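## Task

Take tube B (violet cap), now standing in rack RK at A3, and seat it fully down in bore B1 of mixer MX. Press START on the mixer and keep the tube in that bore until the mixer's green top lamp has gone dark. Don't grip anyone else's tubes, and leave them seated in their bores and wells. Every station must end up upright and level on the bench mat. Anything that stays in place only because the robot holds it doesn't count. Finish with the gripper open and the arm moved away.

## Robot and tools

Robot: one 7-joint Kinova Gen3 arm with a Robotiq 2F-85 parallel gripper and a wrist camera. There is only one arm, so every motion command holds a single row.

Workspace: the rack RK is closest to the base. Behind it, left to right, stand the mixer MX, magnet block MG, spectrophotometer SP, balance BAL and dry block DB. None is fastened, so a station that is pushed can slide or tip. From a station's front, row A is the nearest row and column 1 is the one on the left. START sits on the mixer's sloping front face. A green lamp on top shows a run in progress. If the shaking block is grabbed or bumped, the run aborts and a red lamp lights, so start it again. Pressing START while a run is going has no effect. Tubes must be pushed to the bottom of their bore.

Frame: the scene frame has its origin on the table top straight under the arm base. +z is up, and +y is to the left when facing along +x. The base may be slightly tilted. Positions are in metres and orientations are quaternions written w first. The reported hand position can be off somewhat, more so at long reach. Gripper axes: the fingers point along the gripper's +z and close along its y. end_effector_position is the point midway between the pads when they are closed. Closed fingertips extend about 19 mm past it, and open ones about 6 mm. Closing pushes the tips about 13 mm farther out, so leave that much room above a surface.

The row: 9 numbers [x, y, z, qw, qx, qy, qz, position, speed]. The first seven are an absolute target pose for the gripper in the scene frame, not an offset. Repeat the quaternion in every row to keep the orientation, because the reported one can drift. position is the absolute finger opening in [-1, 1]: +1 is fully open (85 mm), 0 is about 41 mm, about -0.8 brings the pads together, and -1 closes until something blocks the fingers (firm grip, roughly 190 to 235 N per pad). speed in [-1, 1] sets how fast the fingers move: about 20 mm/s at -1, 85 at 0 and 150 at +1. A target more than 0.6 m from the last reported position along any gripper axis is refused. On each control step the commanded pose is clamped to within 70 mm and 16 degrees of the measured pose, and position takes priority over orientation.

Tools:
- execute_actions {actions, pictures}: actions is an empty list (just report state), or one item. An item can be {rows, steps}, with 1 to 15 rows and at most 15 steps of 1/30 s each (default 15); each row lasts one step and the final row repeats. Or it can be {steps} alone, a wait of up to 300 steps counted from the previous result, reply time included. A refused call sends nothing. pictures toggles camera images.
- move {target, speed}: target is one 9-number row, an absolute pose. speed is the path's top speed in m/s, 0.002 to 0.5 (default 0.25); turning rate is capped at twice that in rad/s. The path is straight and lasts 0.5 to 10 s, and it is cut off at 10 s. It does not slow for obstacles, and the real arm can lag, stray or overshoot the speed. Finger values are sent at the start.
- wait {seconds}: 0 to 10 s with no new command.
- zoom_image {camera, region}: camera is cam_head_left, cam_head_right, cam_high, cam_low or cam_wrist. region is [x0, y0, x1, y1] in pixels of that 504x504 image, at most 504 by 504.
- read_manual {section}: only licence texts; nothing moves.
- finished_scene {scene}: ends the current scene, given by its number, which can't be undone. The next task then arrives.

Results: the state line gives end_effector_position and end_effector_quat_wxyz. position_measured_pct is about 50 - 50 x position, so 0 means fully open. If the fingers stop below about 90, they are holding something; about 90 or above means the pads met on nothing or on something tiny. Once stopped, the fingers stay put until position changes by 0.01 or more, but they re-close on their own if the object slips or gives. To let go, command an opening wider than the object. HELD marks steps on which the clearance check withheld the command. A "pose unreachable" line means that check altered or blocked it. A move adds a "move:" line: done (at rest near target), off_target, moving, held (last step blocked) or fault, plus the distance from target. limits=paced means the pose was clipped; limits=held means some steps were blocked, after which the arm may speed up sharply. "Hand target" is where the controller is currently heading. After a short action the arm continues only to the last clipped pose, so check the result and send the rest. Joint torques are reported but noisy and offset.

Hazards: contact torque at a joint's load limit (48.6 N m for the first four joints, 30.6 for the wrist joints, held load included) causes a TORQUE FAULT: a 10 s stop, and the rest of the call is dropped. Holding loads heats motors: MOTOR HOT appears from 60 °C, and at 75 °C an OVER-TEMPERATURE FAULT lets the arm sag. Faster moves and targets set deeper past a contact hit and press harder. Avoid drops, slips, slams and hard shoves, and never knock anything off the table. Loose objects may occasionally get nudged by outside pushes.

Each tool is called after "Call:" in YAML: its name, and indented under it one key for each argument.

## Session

Call:
execute_actions:
  actions: []

Scene clock: 0.00 s of 9600.00 s.
end_effector_position=(+0.3199, +0.0337, +0.3662) position_measured_pct=0.0 end_effector_quat_wxyz=(+0.310, +0.943, +0.019, -0.123)
Joint positions: [-0.048  0.502 -0.737  1.629  0.563  1.811  3.827]
Joint velocities: [ 0.001  0.     0.     0.    -0.     0.    -0.001]
Joint torques (N m, as the joint torque sensors report them, + toward a larger angle): no reading
Hand target: +0.320, +0.034, +0.366; +0.310, +0.943, +0.019, -0.123

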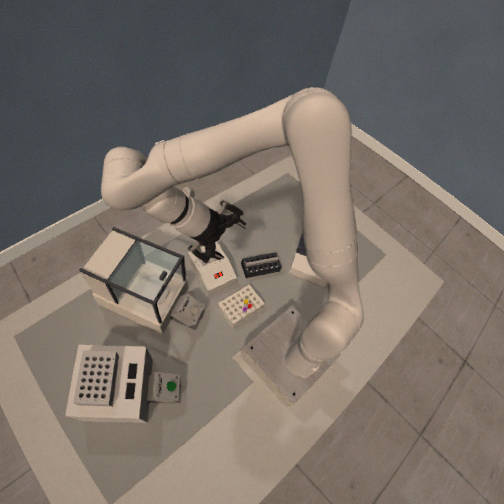

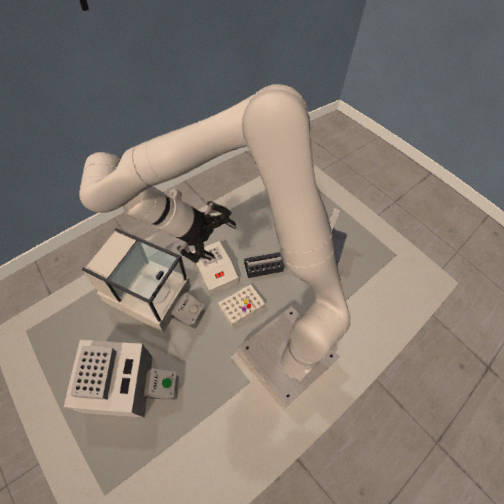

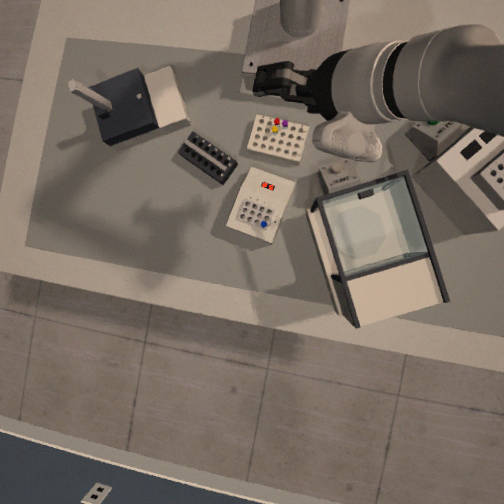

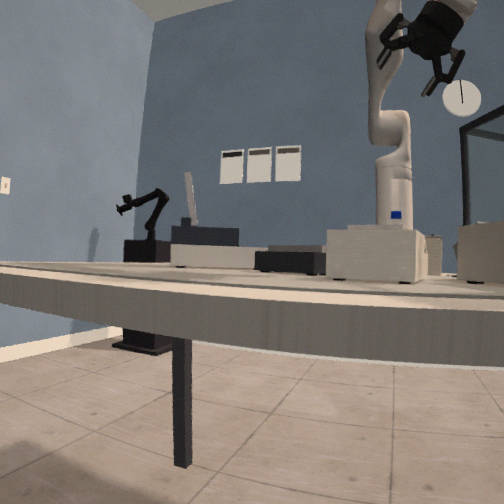

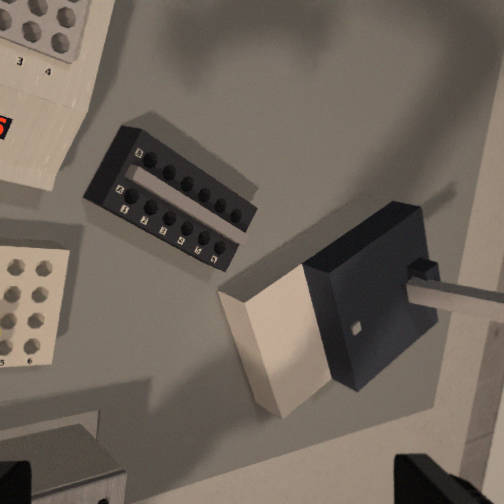

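Call:
move:
  target: [0.235, 0.0, 0.22, 0, 0.7071, 0.7071, 0, -0.3, 0]
  speed: 0.25

Scene clock: 10.37 s of 9600.00 s.
end_effector_position=(+0.2348, +0.0001, +0.2201) position_measured_pct=65.1 end_effector_quat_wxyz=(+0.001, +0.706, +0.708, -0.001)
Joint positions: [ 0.93   0.278 -1.192  2.372  0.417  0.712  5.68 ]
Joint velocities: [ 0.015  0.006  0.002  0.001 -0.005 -0.004  0.014]
Joint torques (N m, as the joint torque sensors report them, + toward a larger angle): [-0.61 -6.33 -1.21 -5.02 -0.04 -0.32  0.1 ]
Hand target: +0.235, -0.000, +0.220; +0.000, +0.707, +0.707, -0.001
Off the commanded pose: 0.000 m, 0 deg.
move: done

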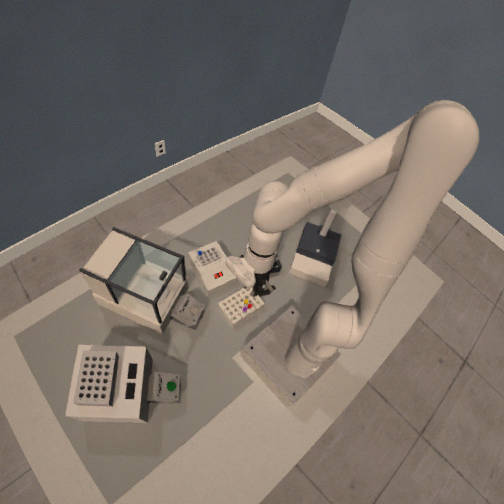

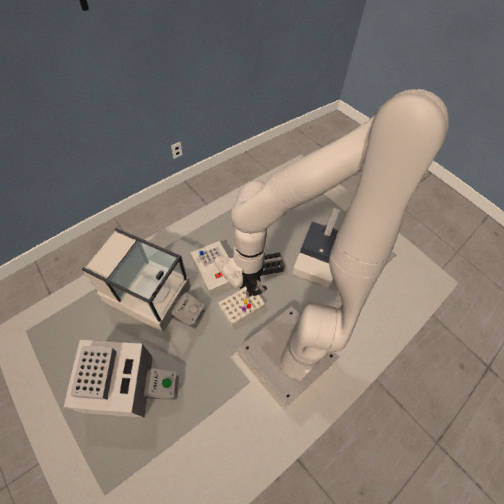

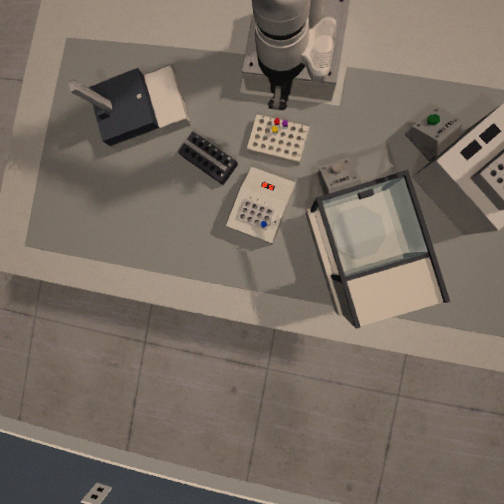

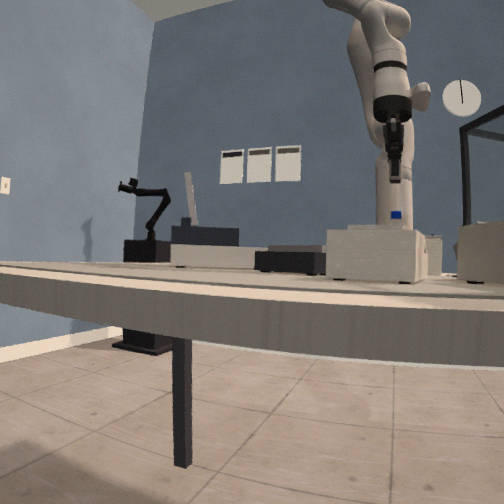

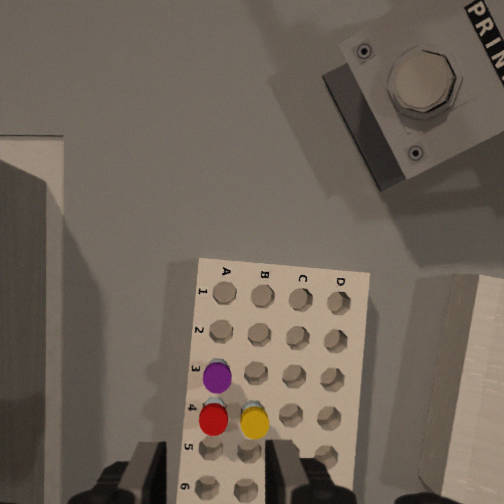

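Call:
move:
  target: [0.235, -0.001, 0.12, 0, 0.7373, 0.6756, 0, -0.3, 0]
  speed: 0.12

Scene clock: 18.13 s of 9600.00 s.
end_effector_position=(+0.2349, -0.0008, +0.1202) position_measured_pct=65.1 end_effector_quat_wxyz=(-0.002, +0.738, +0.675, +0.000)
Joint positions: [ 0.455  0.558 -0.704  2.516  1.109  0.398  4.916]
Joint velocities: [-0.034 -0.003  0.019  0.012  0.051 -0.014 -0.063]
Joint torques (N m, as the joint torque sensors report them, + toward a larger angle): [ -0.09 -10.09  -1.8   -1.26   0.16  -0.25   0.1 ]
Hand target: +0.235, -0.000, +0.120; -0.001, +0.737, +0.676, +0.001
Off the commanded pose: 0.000 m, 0 deg.
move: done

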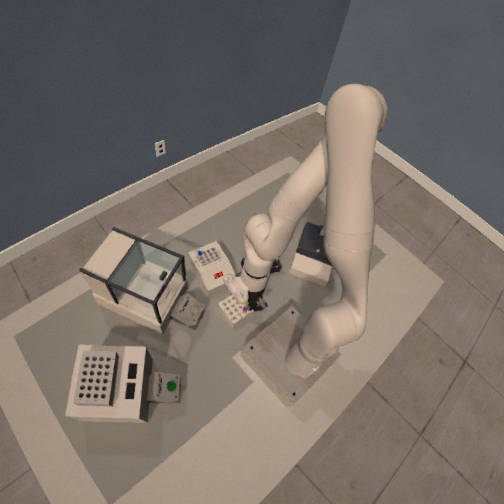

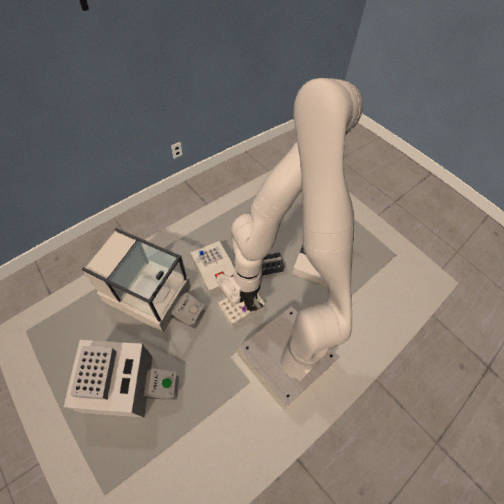

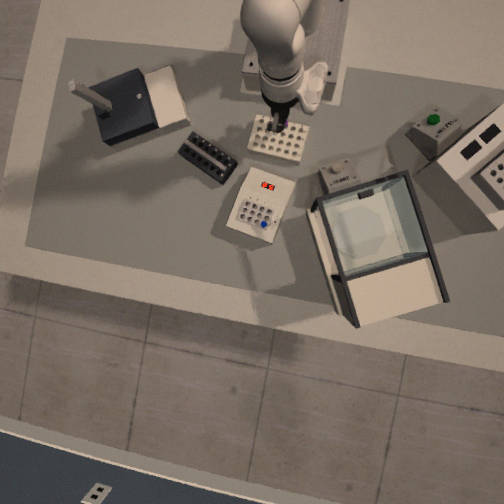

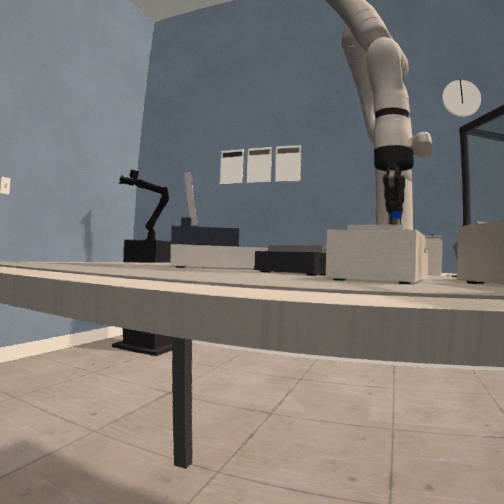

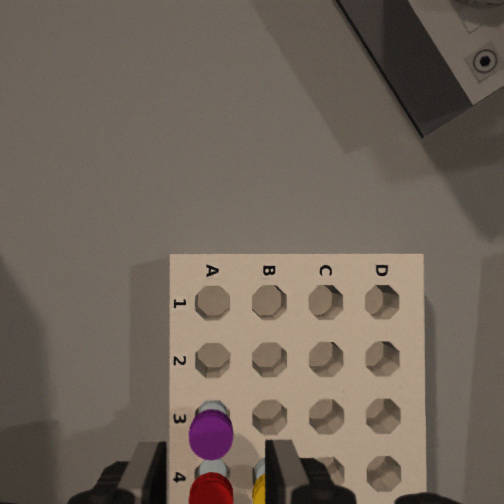

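Call:
move:
  target: [0.2339, 0.0063, 0.105, 0, 0.7373, 0.6756, 0, -0.3, 0]
  speed: 0.04

Call:
move:
  target: [0.2339, 0.0063, 0.081, 0, 0.7373, 0.6756, 0, -0.3, 0]
  speed: 0.03

Scene clock: 27.13 s of 9600.00 s.
end_effector_position=(+0.2340, +0.0061, +0.1053) position_measured_pct=65.1 end_effector_quat_wxyz=(-0.001, +0.738, +0.675, -0.000)
Joint positions: [ 0.358  0.604 -0.624  2.532  1.293  0.36   4.71 ]
Joint velocities: [-0.024  0.006  0.014  0.01   0.065 -0.009 -0.073]
Joint torques (N m, as the joint torque sensors report them, + toward a larger angle): [ -0.5  -10.73  -1.2   -1.43  -0.32  -0.69   0.02]
Hand target: +0.234, +0.006, +0.105; -0.000, +0.737, +0.676, -0.000
Off the commanded pose: 0.000 m, 0 deg.
move: done

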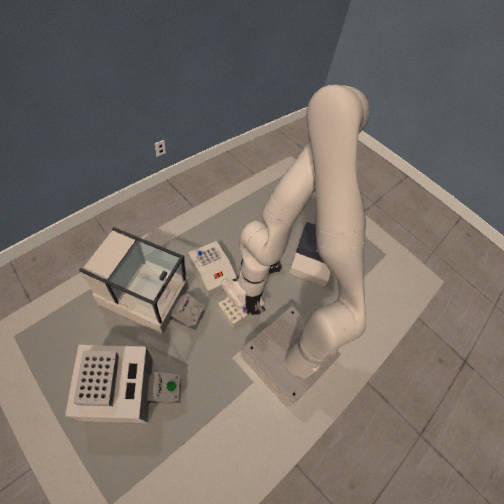

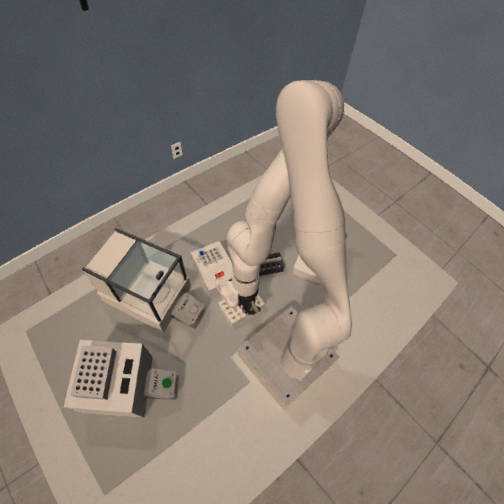

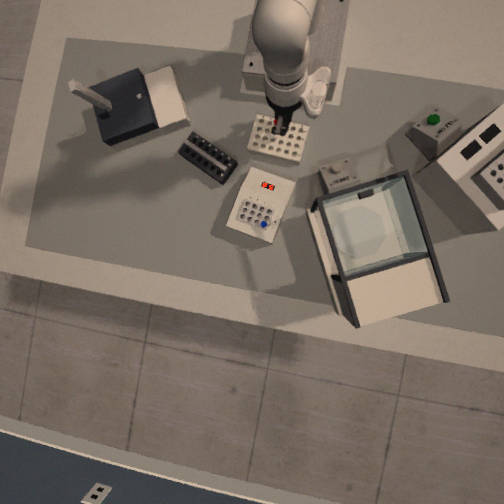

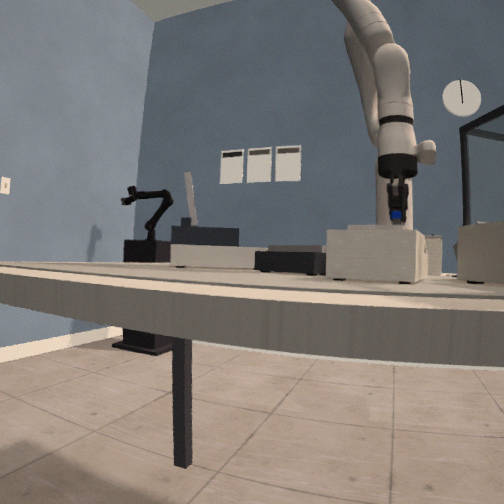

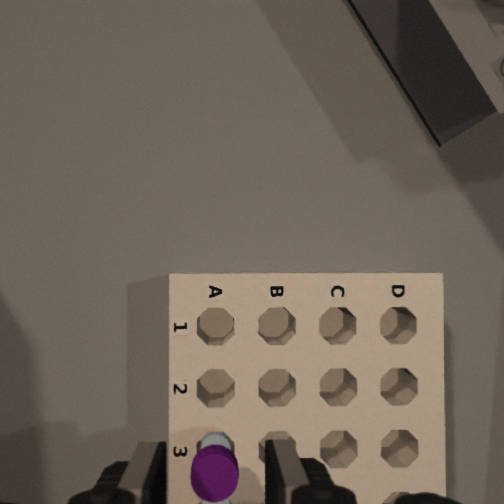

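Scene clock: 28.23 s of 9600.00 s.
end_effector_position=(+0.2341, +0.0064, +0.0813) position_measured_pct=65.1 end_effector_quat_wxyz=(-0.000, +0.737, +0.676, -0.000)
Joint positions: [ 0.326  0.703 -0.591  2.544  1.604  0.377  4.409]
Joint velocities: [ 0.004  0.014 -0.012  0.01   0.056  0.015 -0.061]
Joint torques (N m, as the joint torque sensors report them, + toward a larger angle): [ -0.4  -11.68  -1.3    0.32  -0.09   0.07   0.13]
Hand target: +0.234, +0.006, +0.081; -0.000, +0.737, +0.676, -0.000
Off the commanded pose: 0.000 m, 0 deg.
move: done

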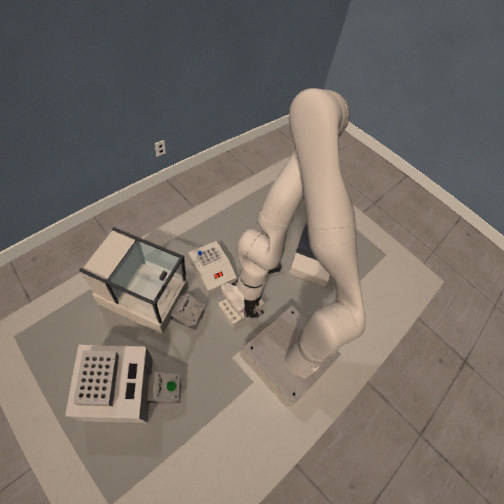

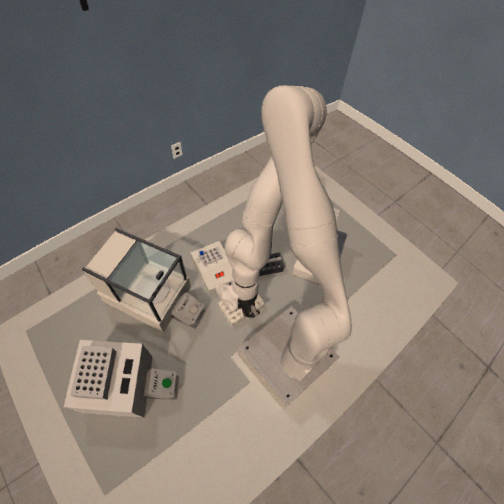

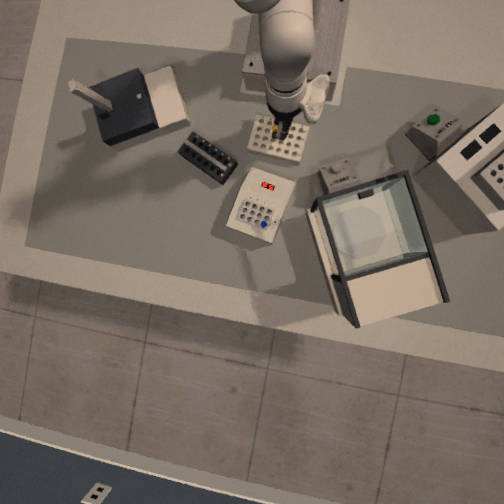

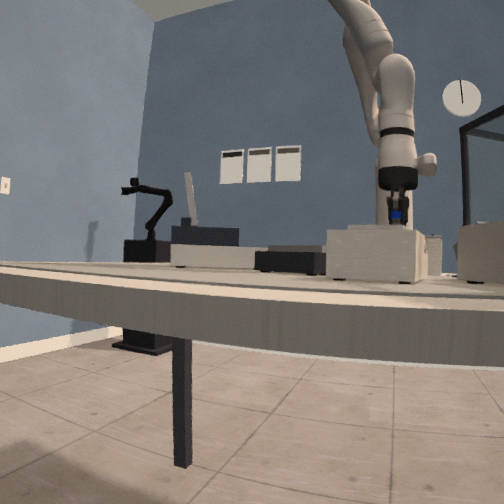

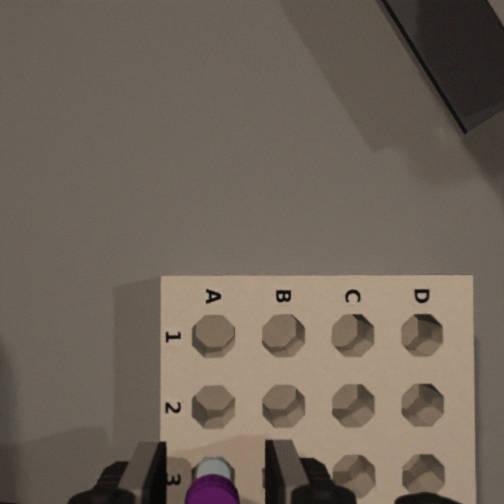

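Call:
move:
  target: [0.2339, 0.0063, 0.081, 0, 0.7373, 0.6756, 0, -1, -0.5]
  speed: 0.03

Call:
move:
  target: [0.2339, 0.0063, 0.26, 0, 0.7373, 0.6756, 0, -1, 0]
  speed: 0.12

Scene clock: 32.10 s of 9600.00 s.
end_effector_position=(+0.2337, +0.0064, +0.0812) position_measured_pct=83.7 end_effector_quat_wxyz=(-0.000, +0.737, +0.676, +0.000)
Joint positions: [ 0.327  0.704 -0.593  2.546  1.611  0.379  4.401]
Joint velocities: [-0. -0. -0.  0.  0. -0. -0.]
Joint torques (N m, as the joint torque sensors report them, + toward a larger angle): [  0.16 -10.49  -1.19  -0.17   0.01  -0.46   0.01]
Hand target: +0.234, +0.006, +0.081; -0.000, +0.737, +0.676, -0.000
Off the commanded pose: 0.000 m, 0 deg.
move: done

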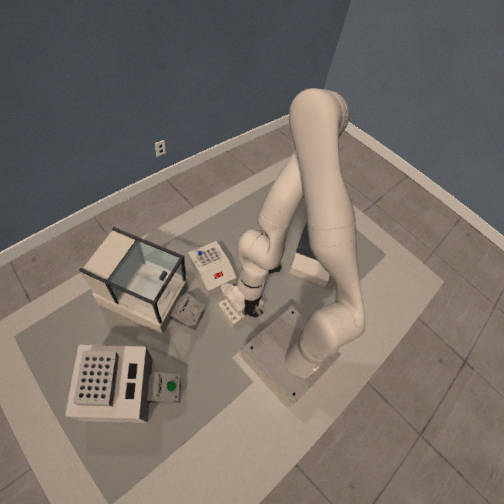

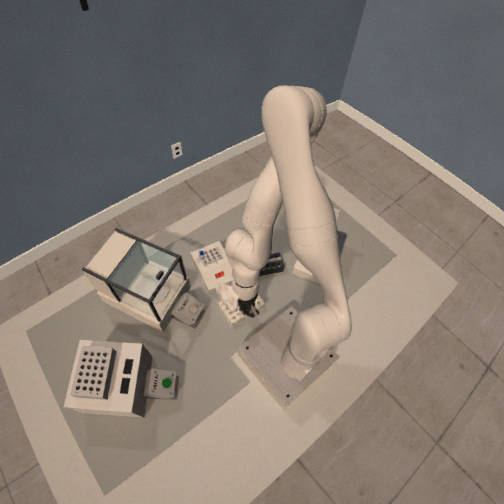

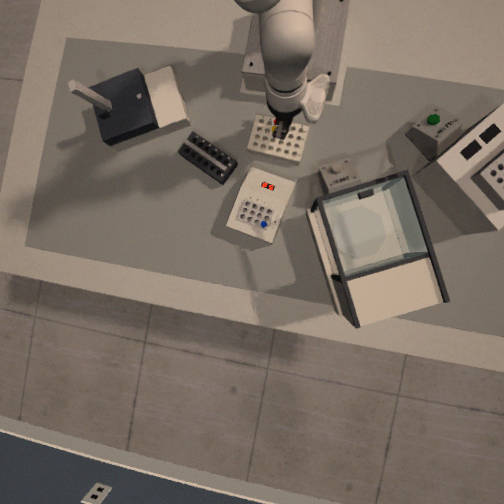

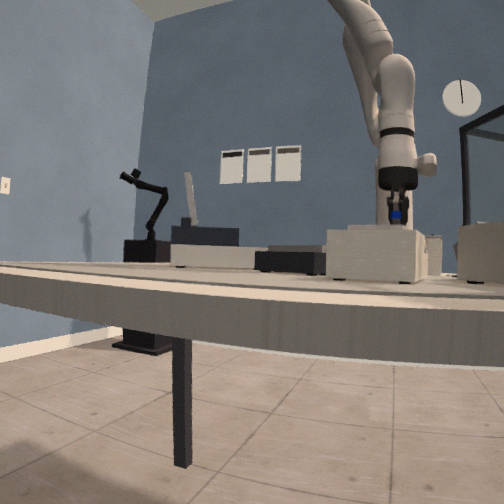

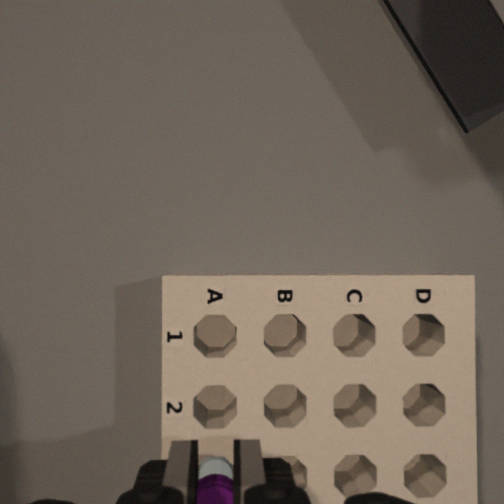

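Scene clock: 34.17 s of 9600.00 s.
end_effector_position=(+0.2342, +0.0055, +0.2597) position_measured_pct=83.7 end_effector_quat_wxyz=(+0.002, +0.737, +0.676, -0.001)
Joint positions: [ 0.864  0.071 -1.014  2.299  0.101  0.81   5.946]
Joint velocities: [ 0.014 -0.012  0.01  -0.    -0.013 -0.001  0.021]
Joint torques (N m, as the joint torque sensors report them, + toward a larger angle): [ 0.15 -4.46  0.05 -6.62  0.   -0.26 -0.29]
Hand target: +0.234, +0.005, +0.260; +0.002, +0.738, +0.675, -0.001
Off the commanded pose: 0.001 m, 0 deg.
move: done

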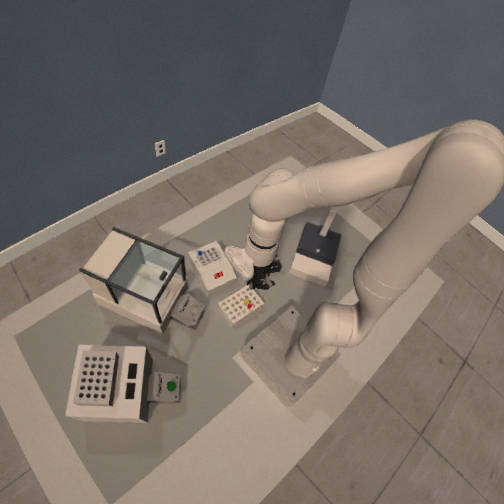

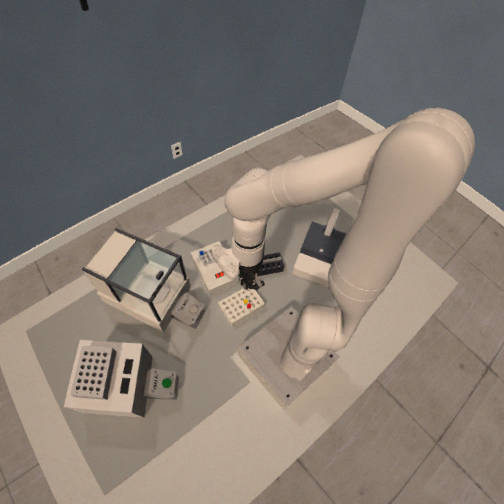

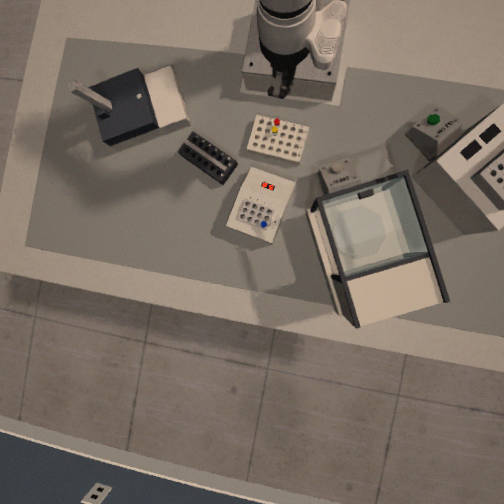

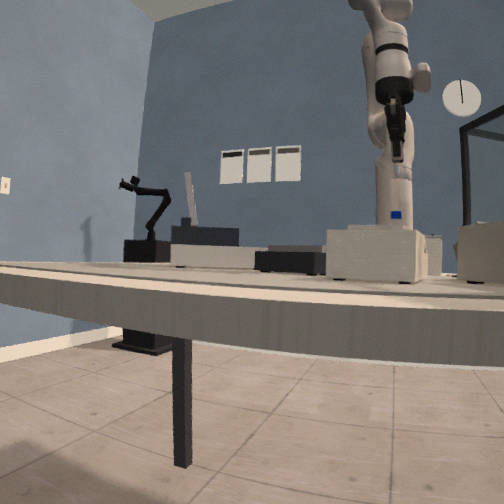

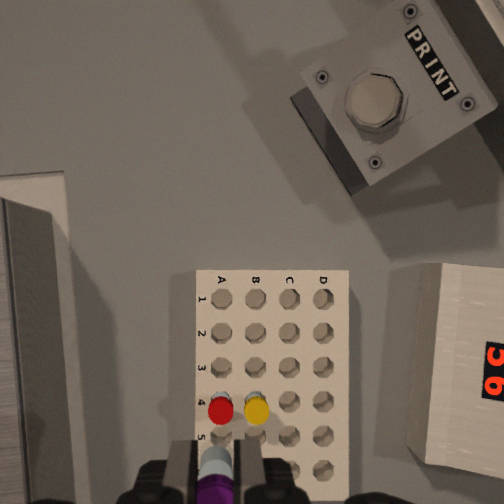

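Call:
move:
  target: [0.21, 0.42, 0.36, 0, 0.8988, 0.4384, 0, -1, 0]
  speed: 0.25

Scene clock: 41.47 s of 9600.00 s.
end_effector_position=(+0.2103, +0.4210, +0.3604) position_measured_pct=83.7 end_effector_quat_wxyz=(-0.002, +0.899, +0.437, +0.002)
Joint positions: [-0.549  0.57  -0.982  1.407  0.473  1.415  4.055]
Joint velocities: [-0.006  0.004 -0.001 -0.002  0.001  0.002 -0.   ]
Joint torques (N m, as the joint torque sensors report them, + toward a larger angle): [  0.33 -16.47  -3.54  -7.69   0.49  -0.2    0.02]
Hand target: +0.210, +0.421, +0.360; -0.002, +0.899, +0.438, +0.002
Off the commanded pose: 0.001 m, 0 deg.
move: done

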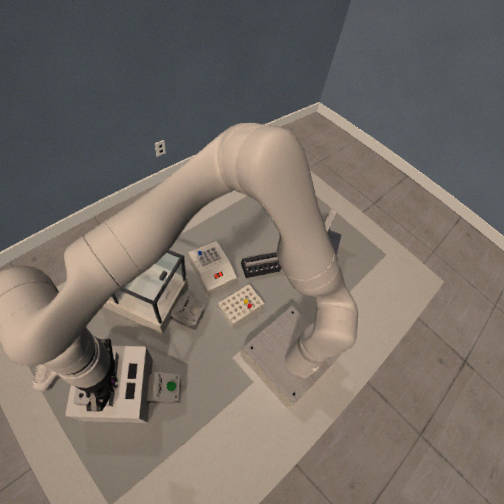

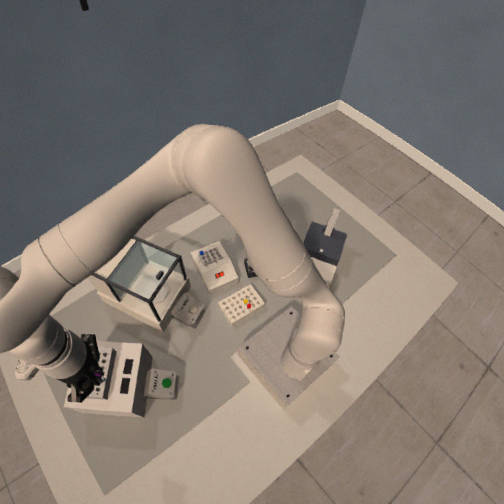

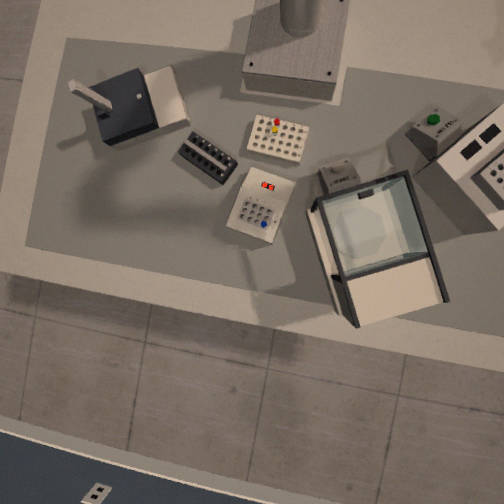

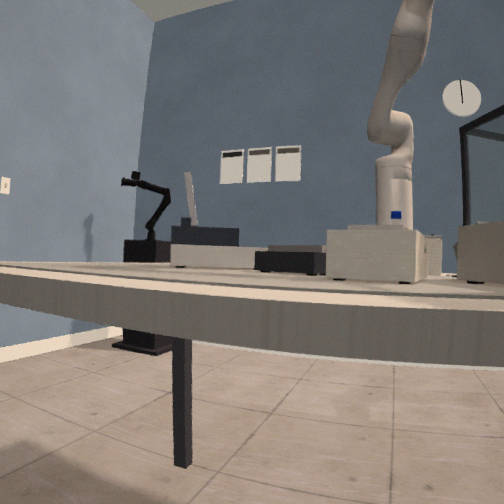

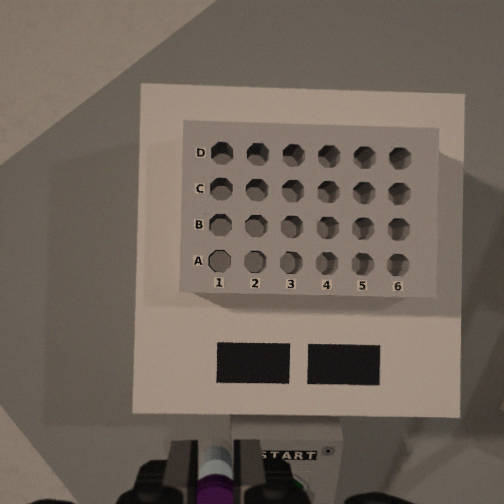

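Call:
move:
  target: [0.258, 0.4825, 0.27, 0, 0.8988, 0.4384, 0, -1, 0]
  speed: 0.12

Scene clock: 46.57 s of 9600.00 s.
end_effector_position=(+0.2581, +0.4825, +0.2704) position_measured_pct=83.7 end_effector_quat_wxyz=(-0.000, +0.899, +0.438, +0.000)
Joint positions: [-0.653  0.807 -0.884  1.28   0.613  1.336  4.066]
Joint velocities: [-0.003  0.005  0.001 -0.003 -0.001  0.     0.001]
Joint torques (N m, as the joint torque sensors report them, + toward a larger angle): [ -0.52 -21.01  -4.23  -7.21   0.21  -0.23   0.18]
Hand target: +0.258, +0.483, +0.270; -0.000, +0.899, +0.438, -0.000
Off the commanded pose: 0.000 m, 0 deg.
move: done

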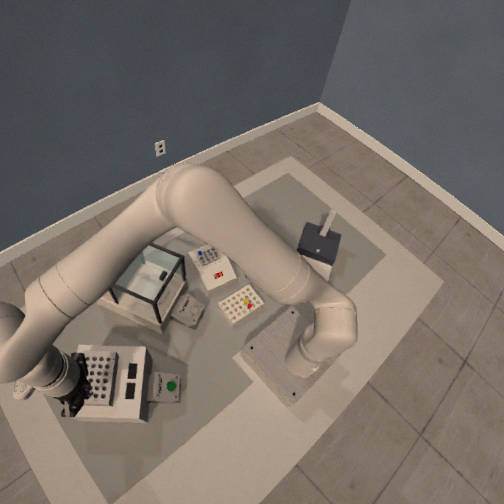

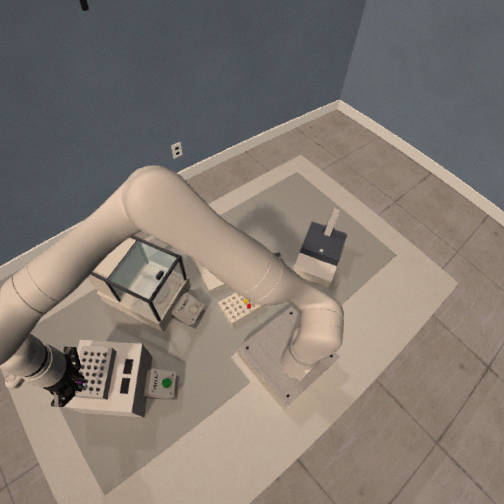

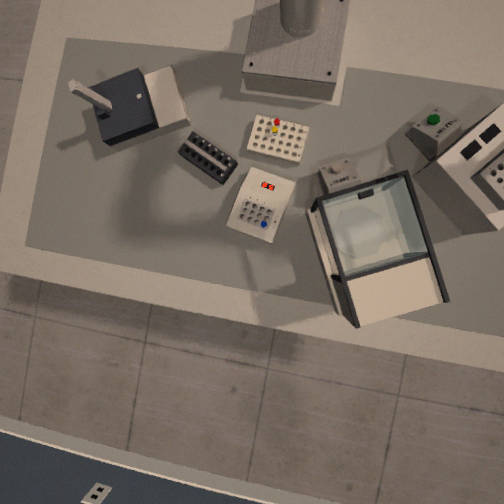

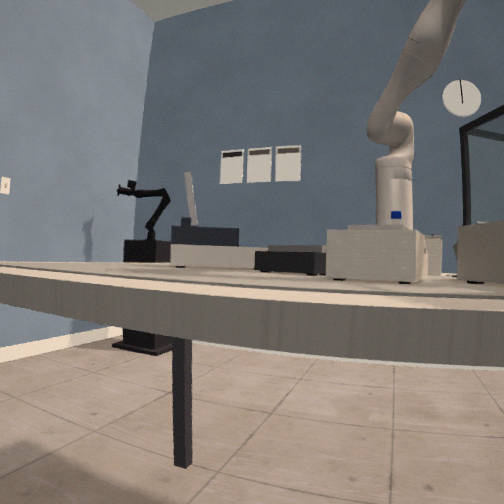

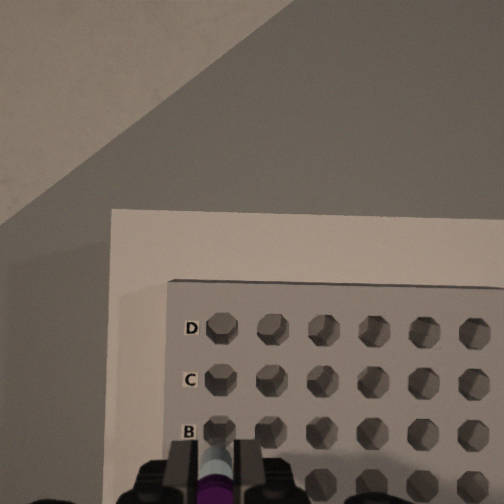

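Call:
move:
  target: [0.258, 0.4825, 0.249, 0, 0.8988, 0.4384, 0, -1, 0]
  speed: 0.04

Call:
move:
  target: [0.258, 0.4825, 0.239, 0, 0.8988, 0.4384, 0, -1, 0]
  speed: 0.01

Scene clock: 51.50 s of 9600.00 s.
end_effector_position=(+0.2580, +0.4825, +0.2491) position_measured_pct=83.7 end_effector_quat_wxyz=(-0.000, +0.899, +0.438, +0.000)
Joint positions: [-0.653  0.829 -0.874  1.314  0.631  1.289  4.05 ]
Joint velocities: [ 0.     0.002  0.     0.002  0.    -0.003 -0.003]
Joint torques (N m, as the joint torque sensors report them, + toward a larger angle): [  0.27 -20.58  -4.4   -6.75   0.11  -0.18  -0.05]
Hand target: +0.258, +0.483, +0.249; -0.000, +0.899, +0.438, -0.000
Off the commanded pose: 0.000 m, 0 deg.
move: done

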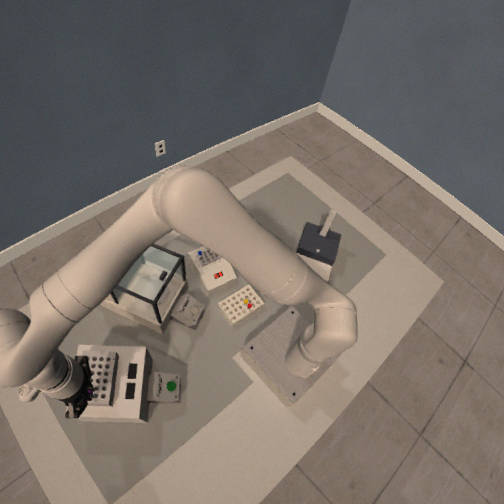

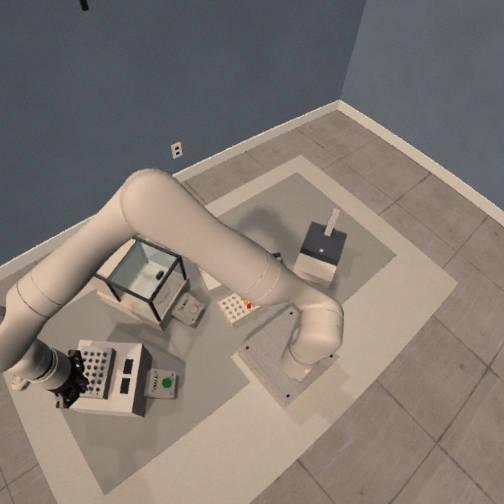

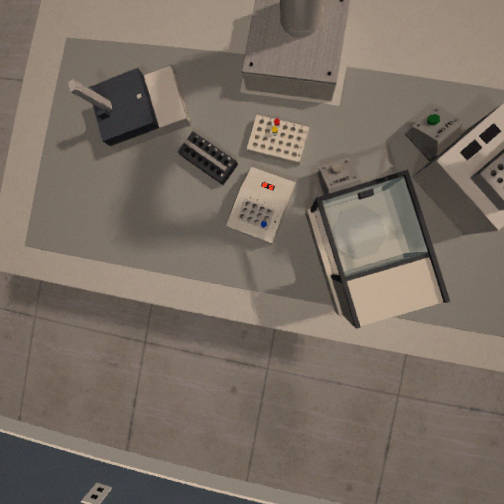

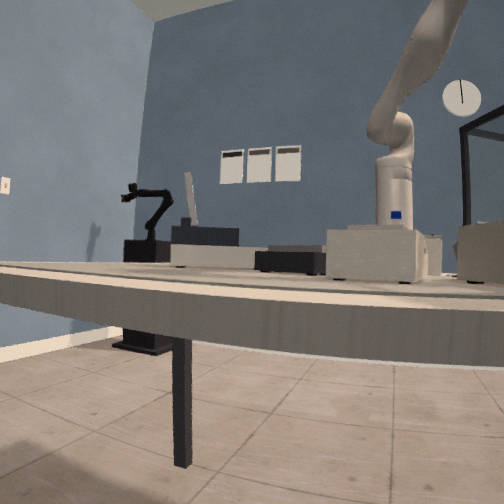

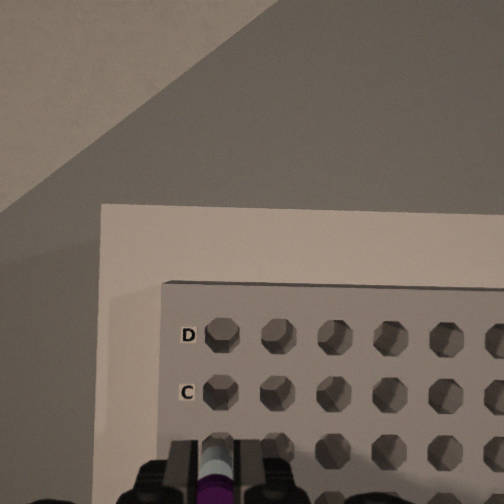

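Scene clock: 52.73 s of 9600.00 s.
end_effector_position=(+0.2582, +0.4822, +0.2390) position_measured_pct=83.7 end_effector_quat_wxyz=(+0.000, +0.899, +0.438, -0.000)
Joint positions: [-0.653  0.841 -0.868  1.329  0.64   1.267  4.042]
Joint velocities: [-0.001  0.001 -0.     0.     0.001 -0.002 -0.   ]
Joint torques (N m, as the joint torque sensors report them, + toward a larger angle): [ -0.37 -20.83  -4.63  -6.84  -0.03  -0.35   0.21]
Hand target: +0.258, +0.483, +0.239; -0.000, +0.899, +0.438, -0.000
Off the commanded pose: 0.000 m, 0 deg.
move: done

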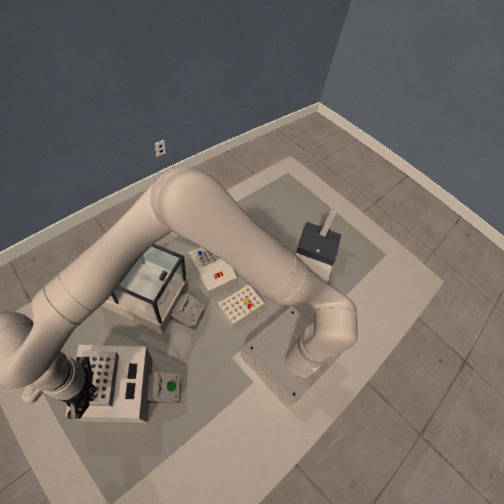

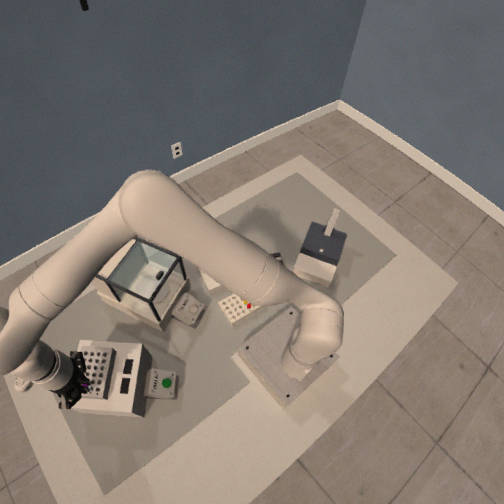

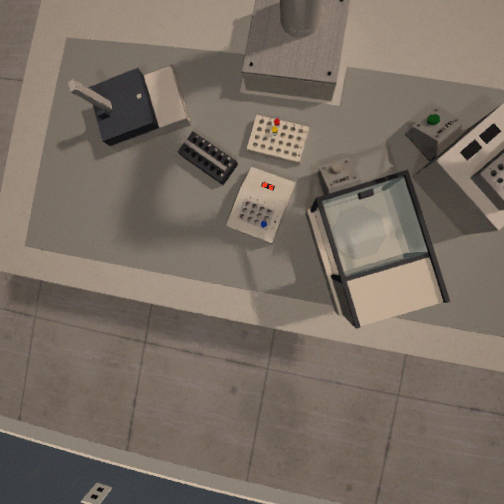

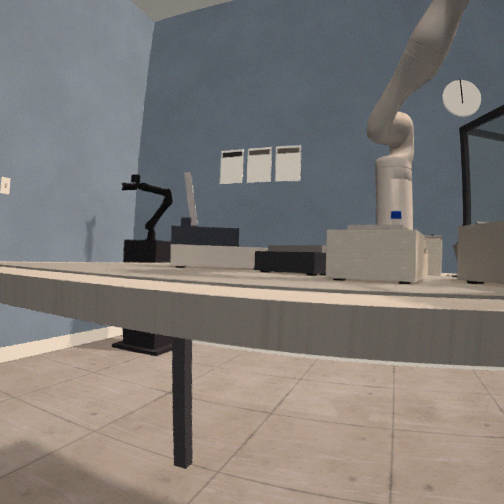

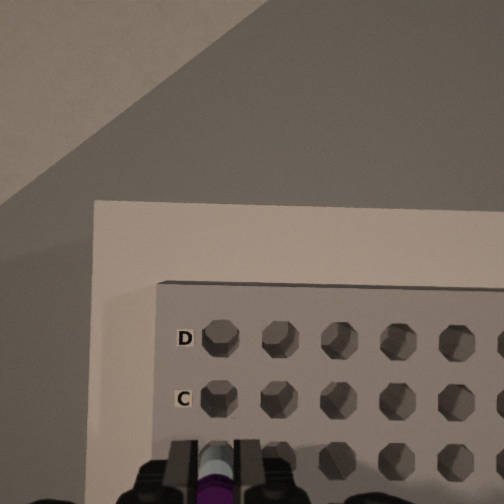

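The tube looks to be going in, so I'll keep lowering it.

Call:
move:
  target: [0.2584, 0.482, 0.218, 0, 0.8988, 0.4384, 0, -1, 0]
  speed: 0.012

Scene clock: 57.23 s of 9600.00 s.
end_effector_position=(+0.2584, +0.4820, +0.2181) position_measured_pct=83.7 end_effector_quat_wxyz=(+0.000, +0.899, +0.438, -0.000)
Joint positions: [-0.654  0.864 -0.856  1.357  0.659  1.222  4.026]
Joint velocities: [ 0.     0.002 -0.     0.002  0.001 -0.002 -0.   ]
Joint torques (N m, as the joint torque sensors report them, + toward a larger angle): [ -0.48 -21.    -5.09  -6.88  -0.07  -0.44   0.13]
Hand target: +0.258, +0.482, +0.218; -0.000, +0.899, +0.438, -0.000
Off the commanded pose: 0.000 m, 0 deg.
move: done

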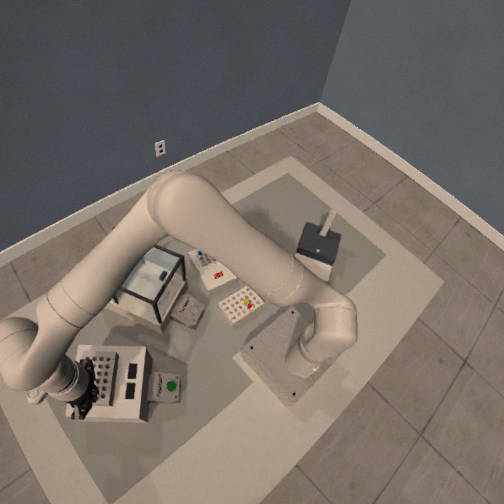

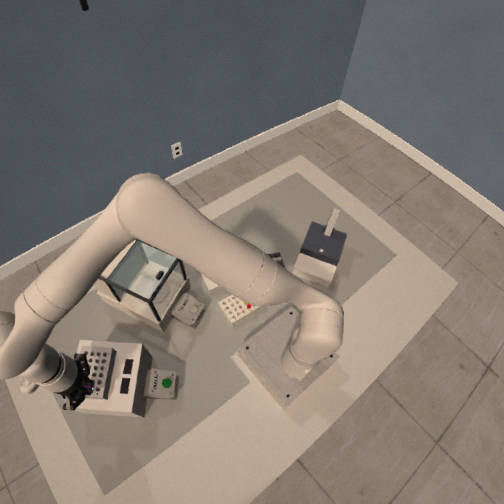

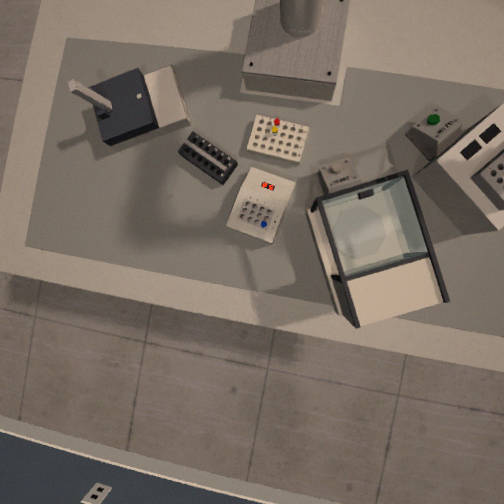

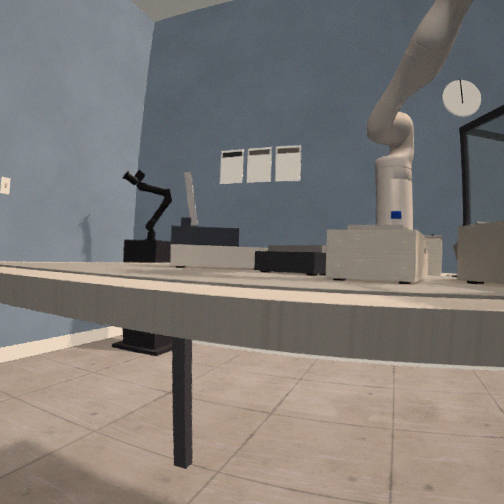

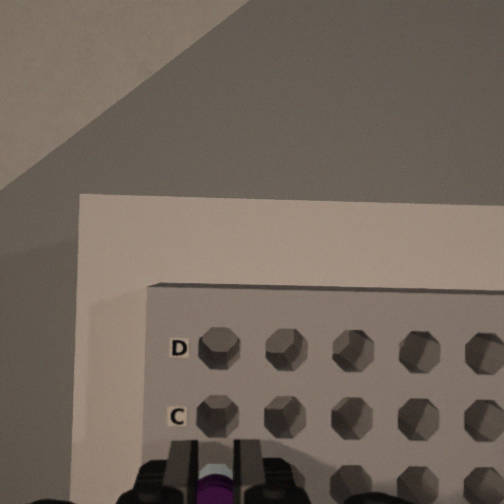

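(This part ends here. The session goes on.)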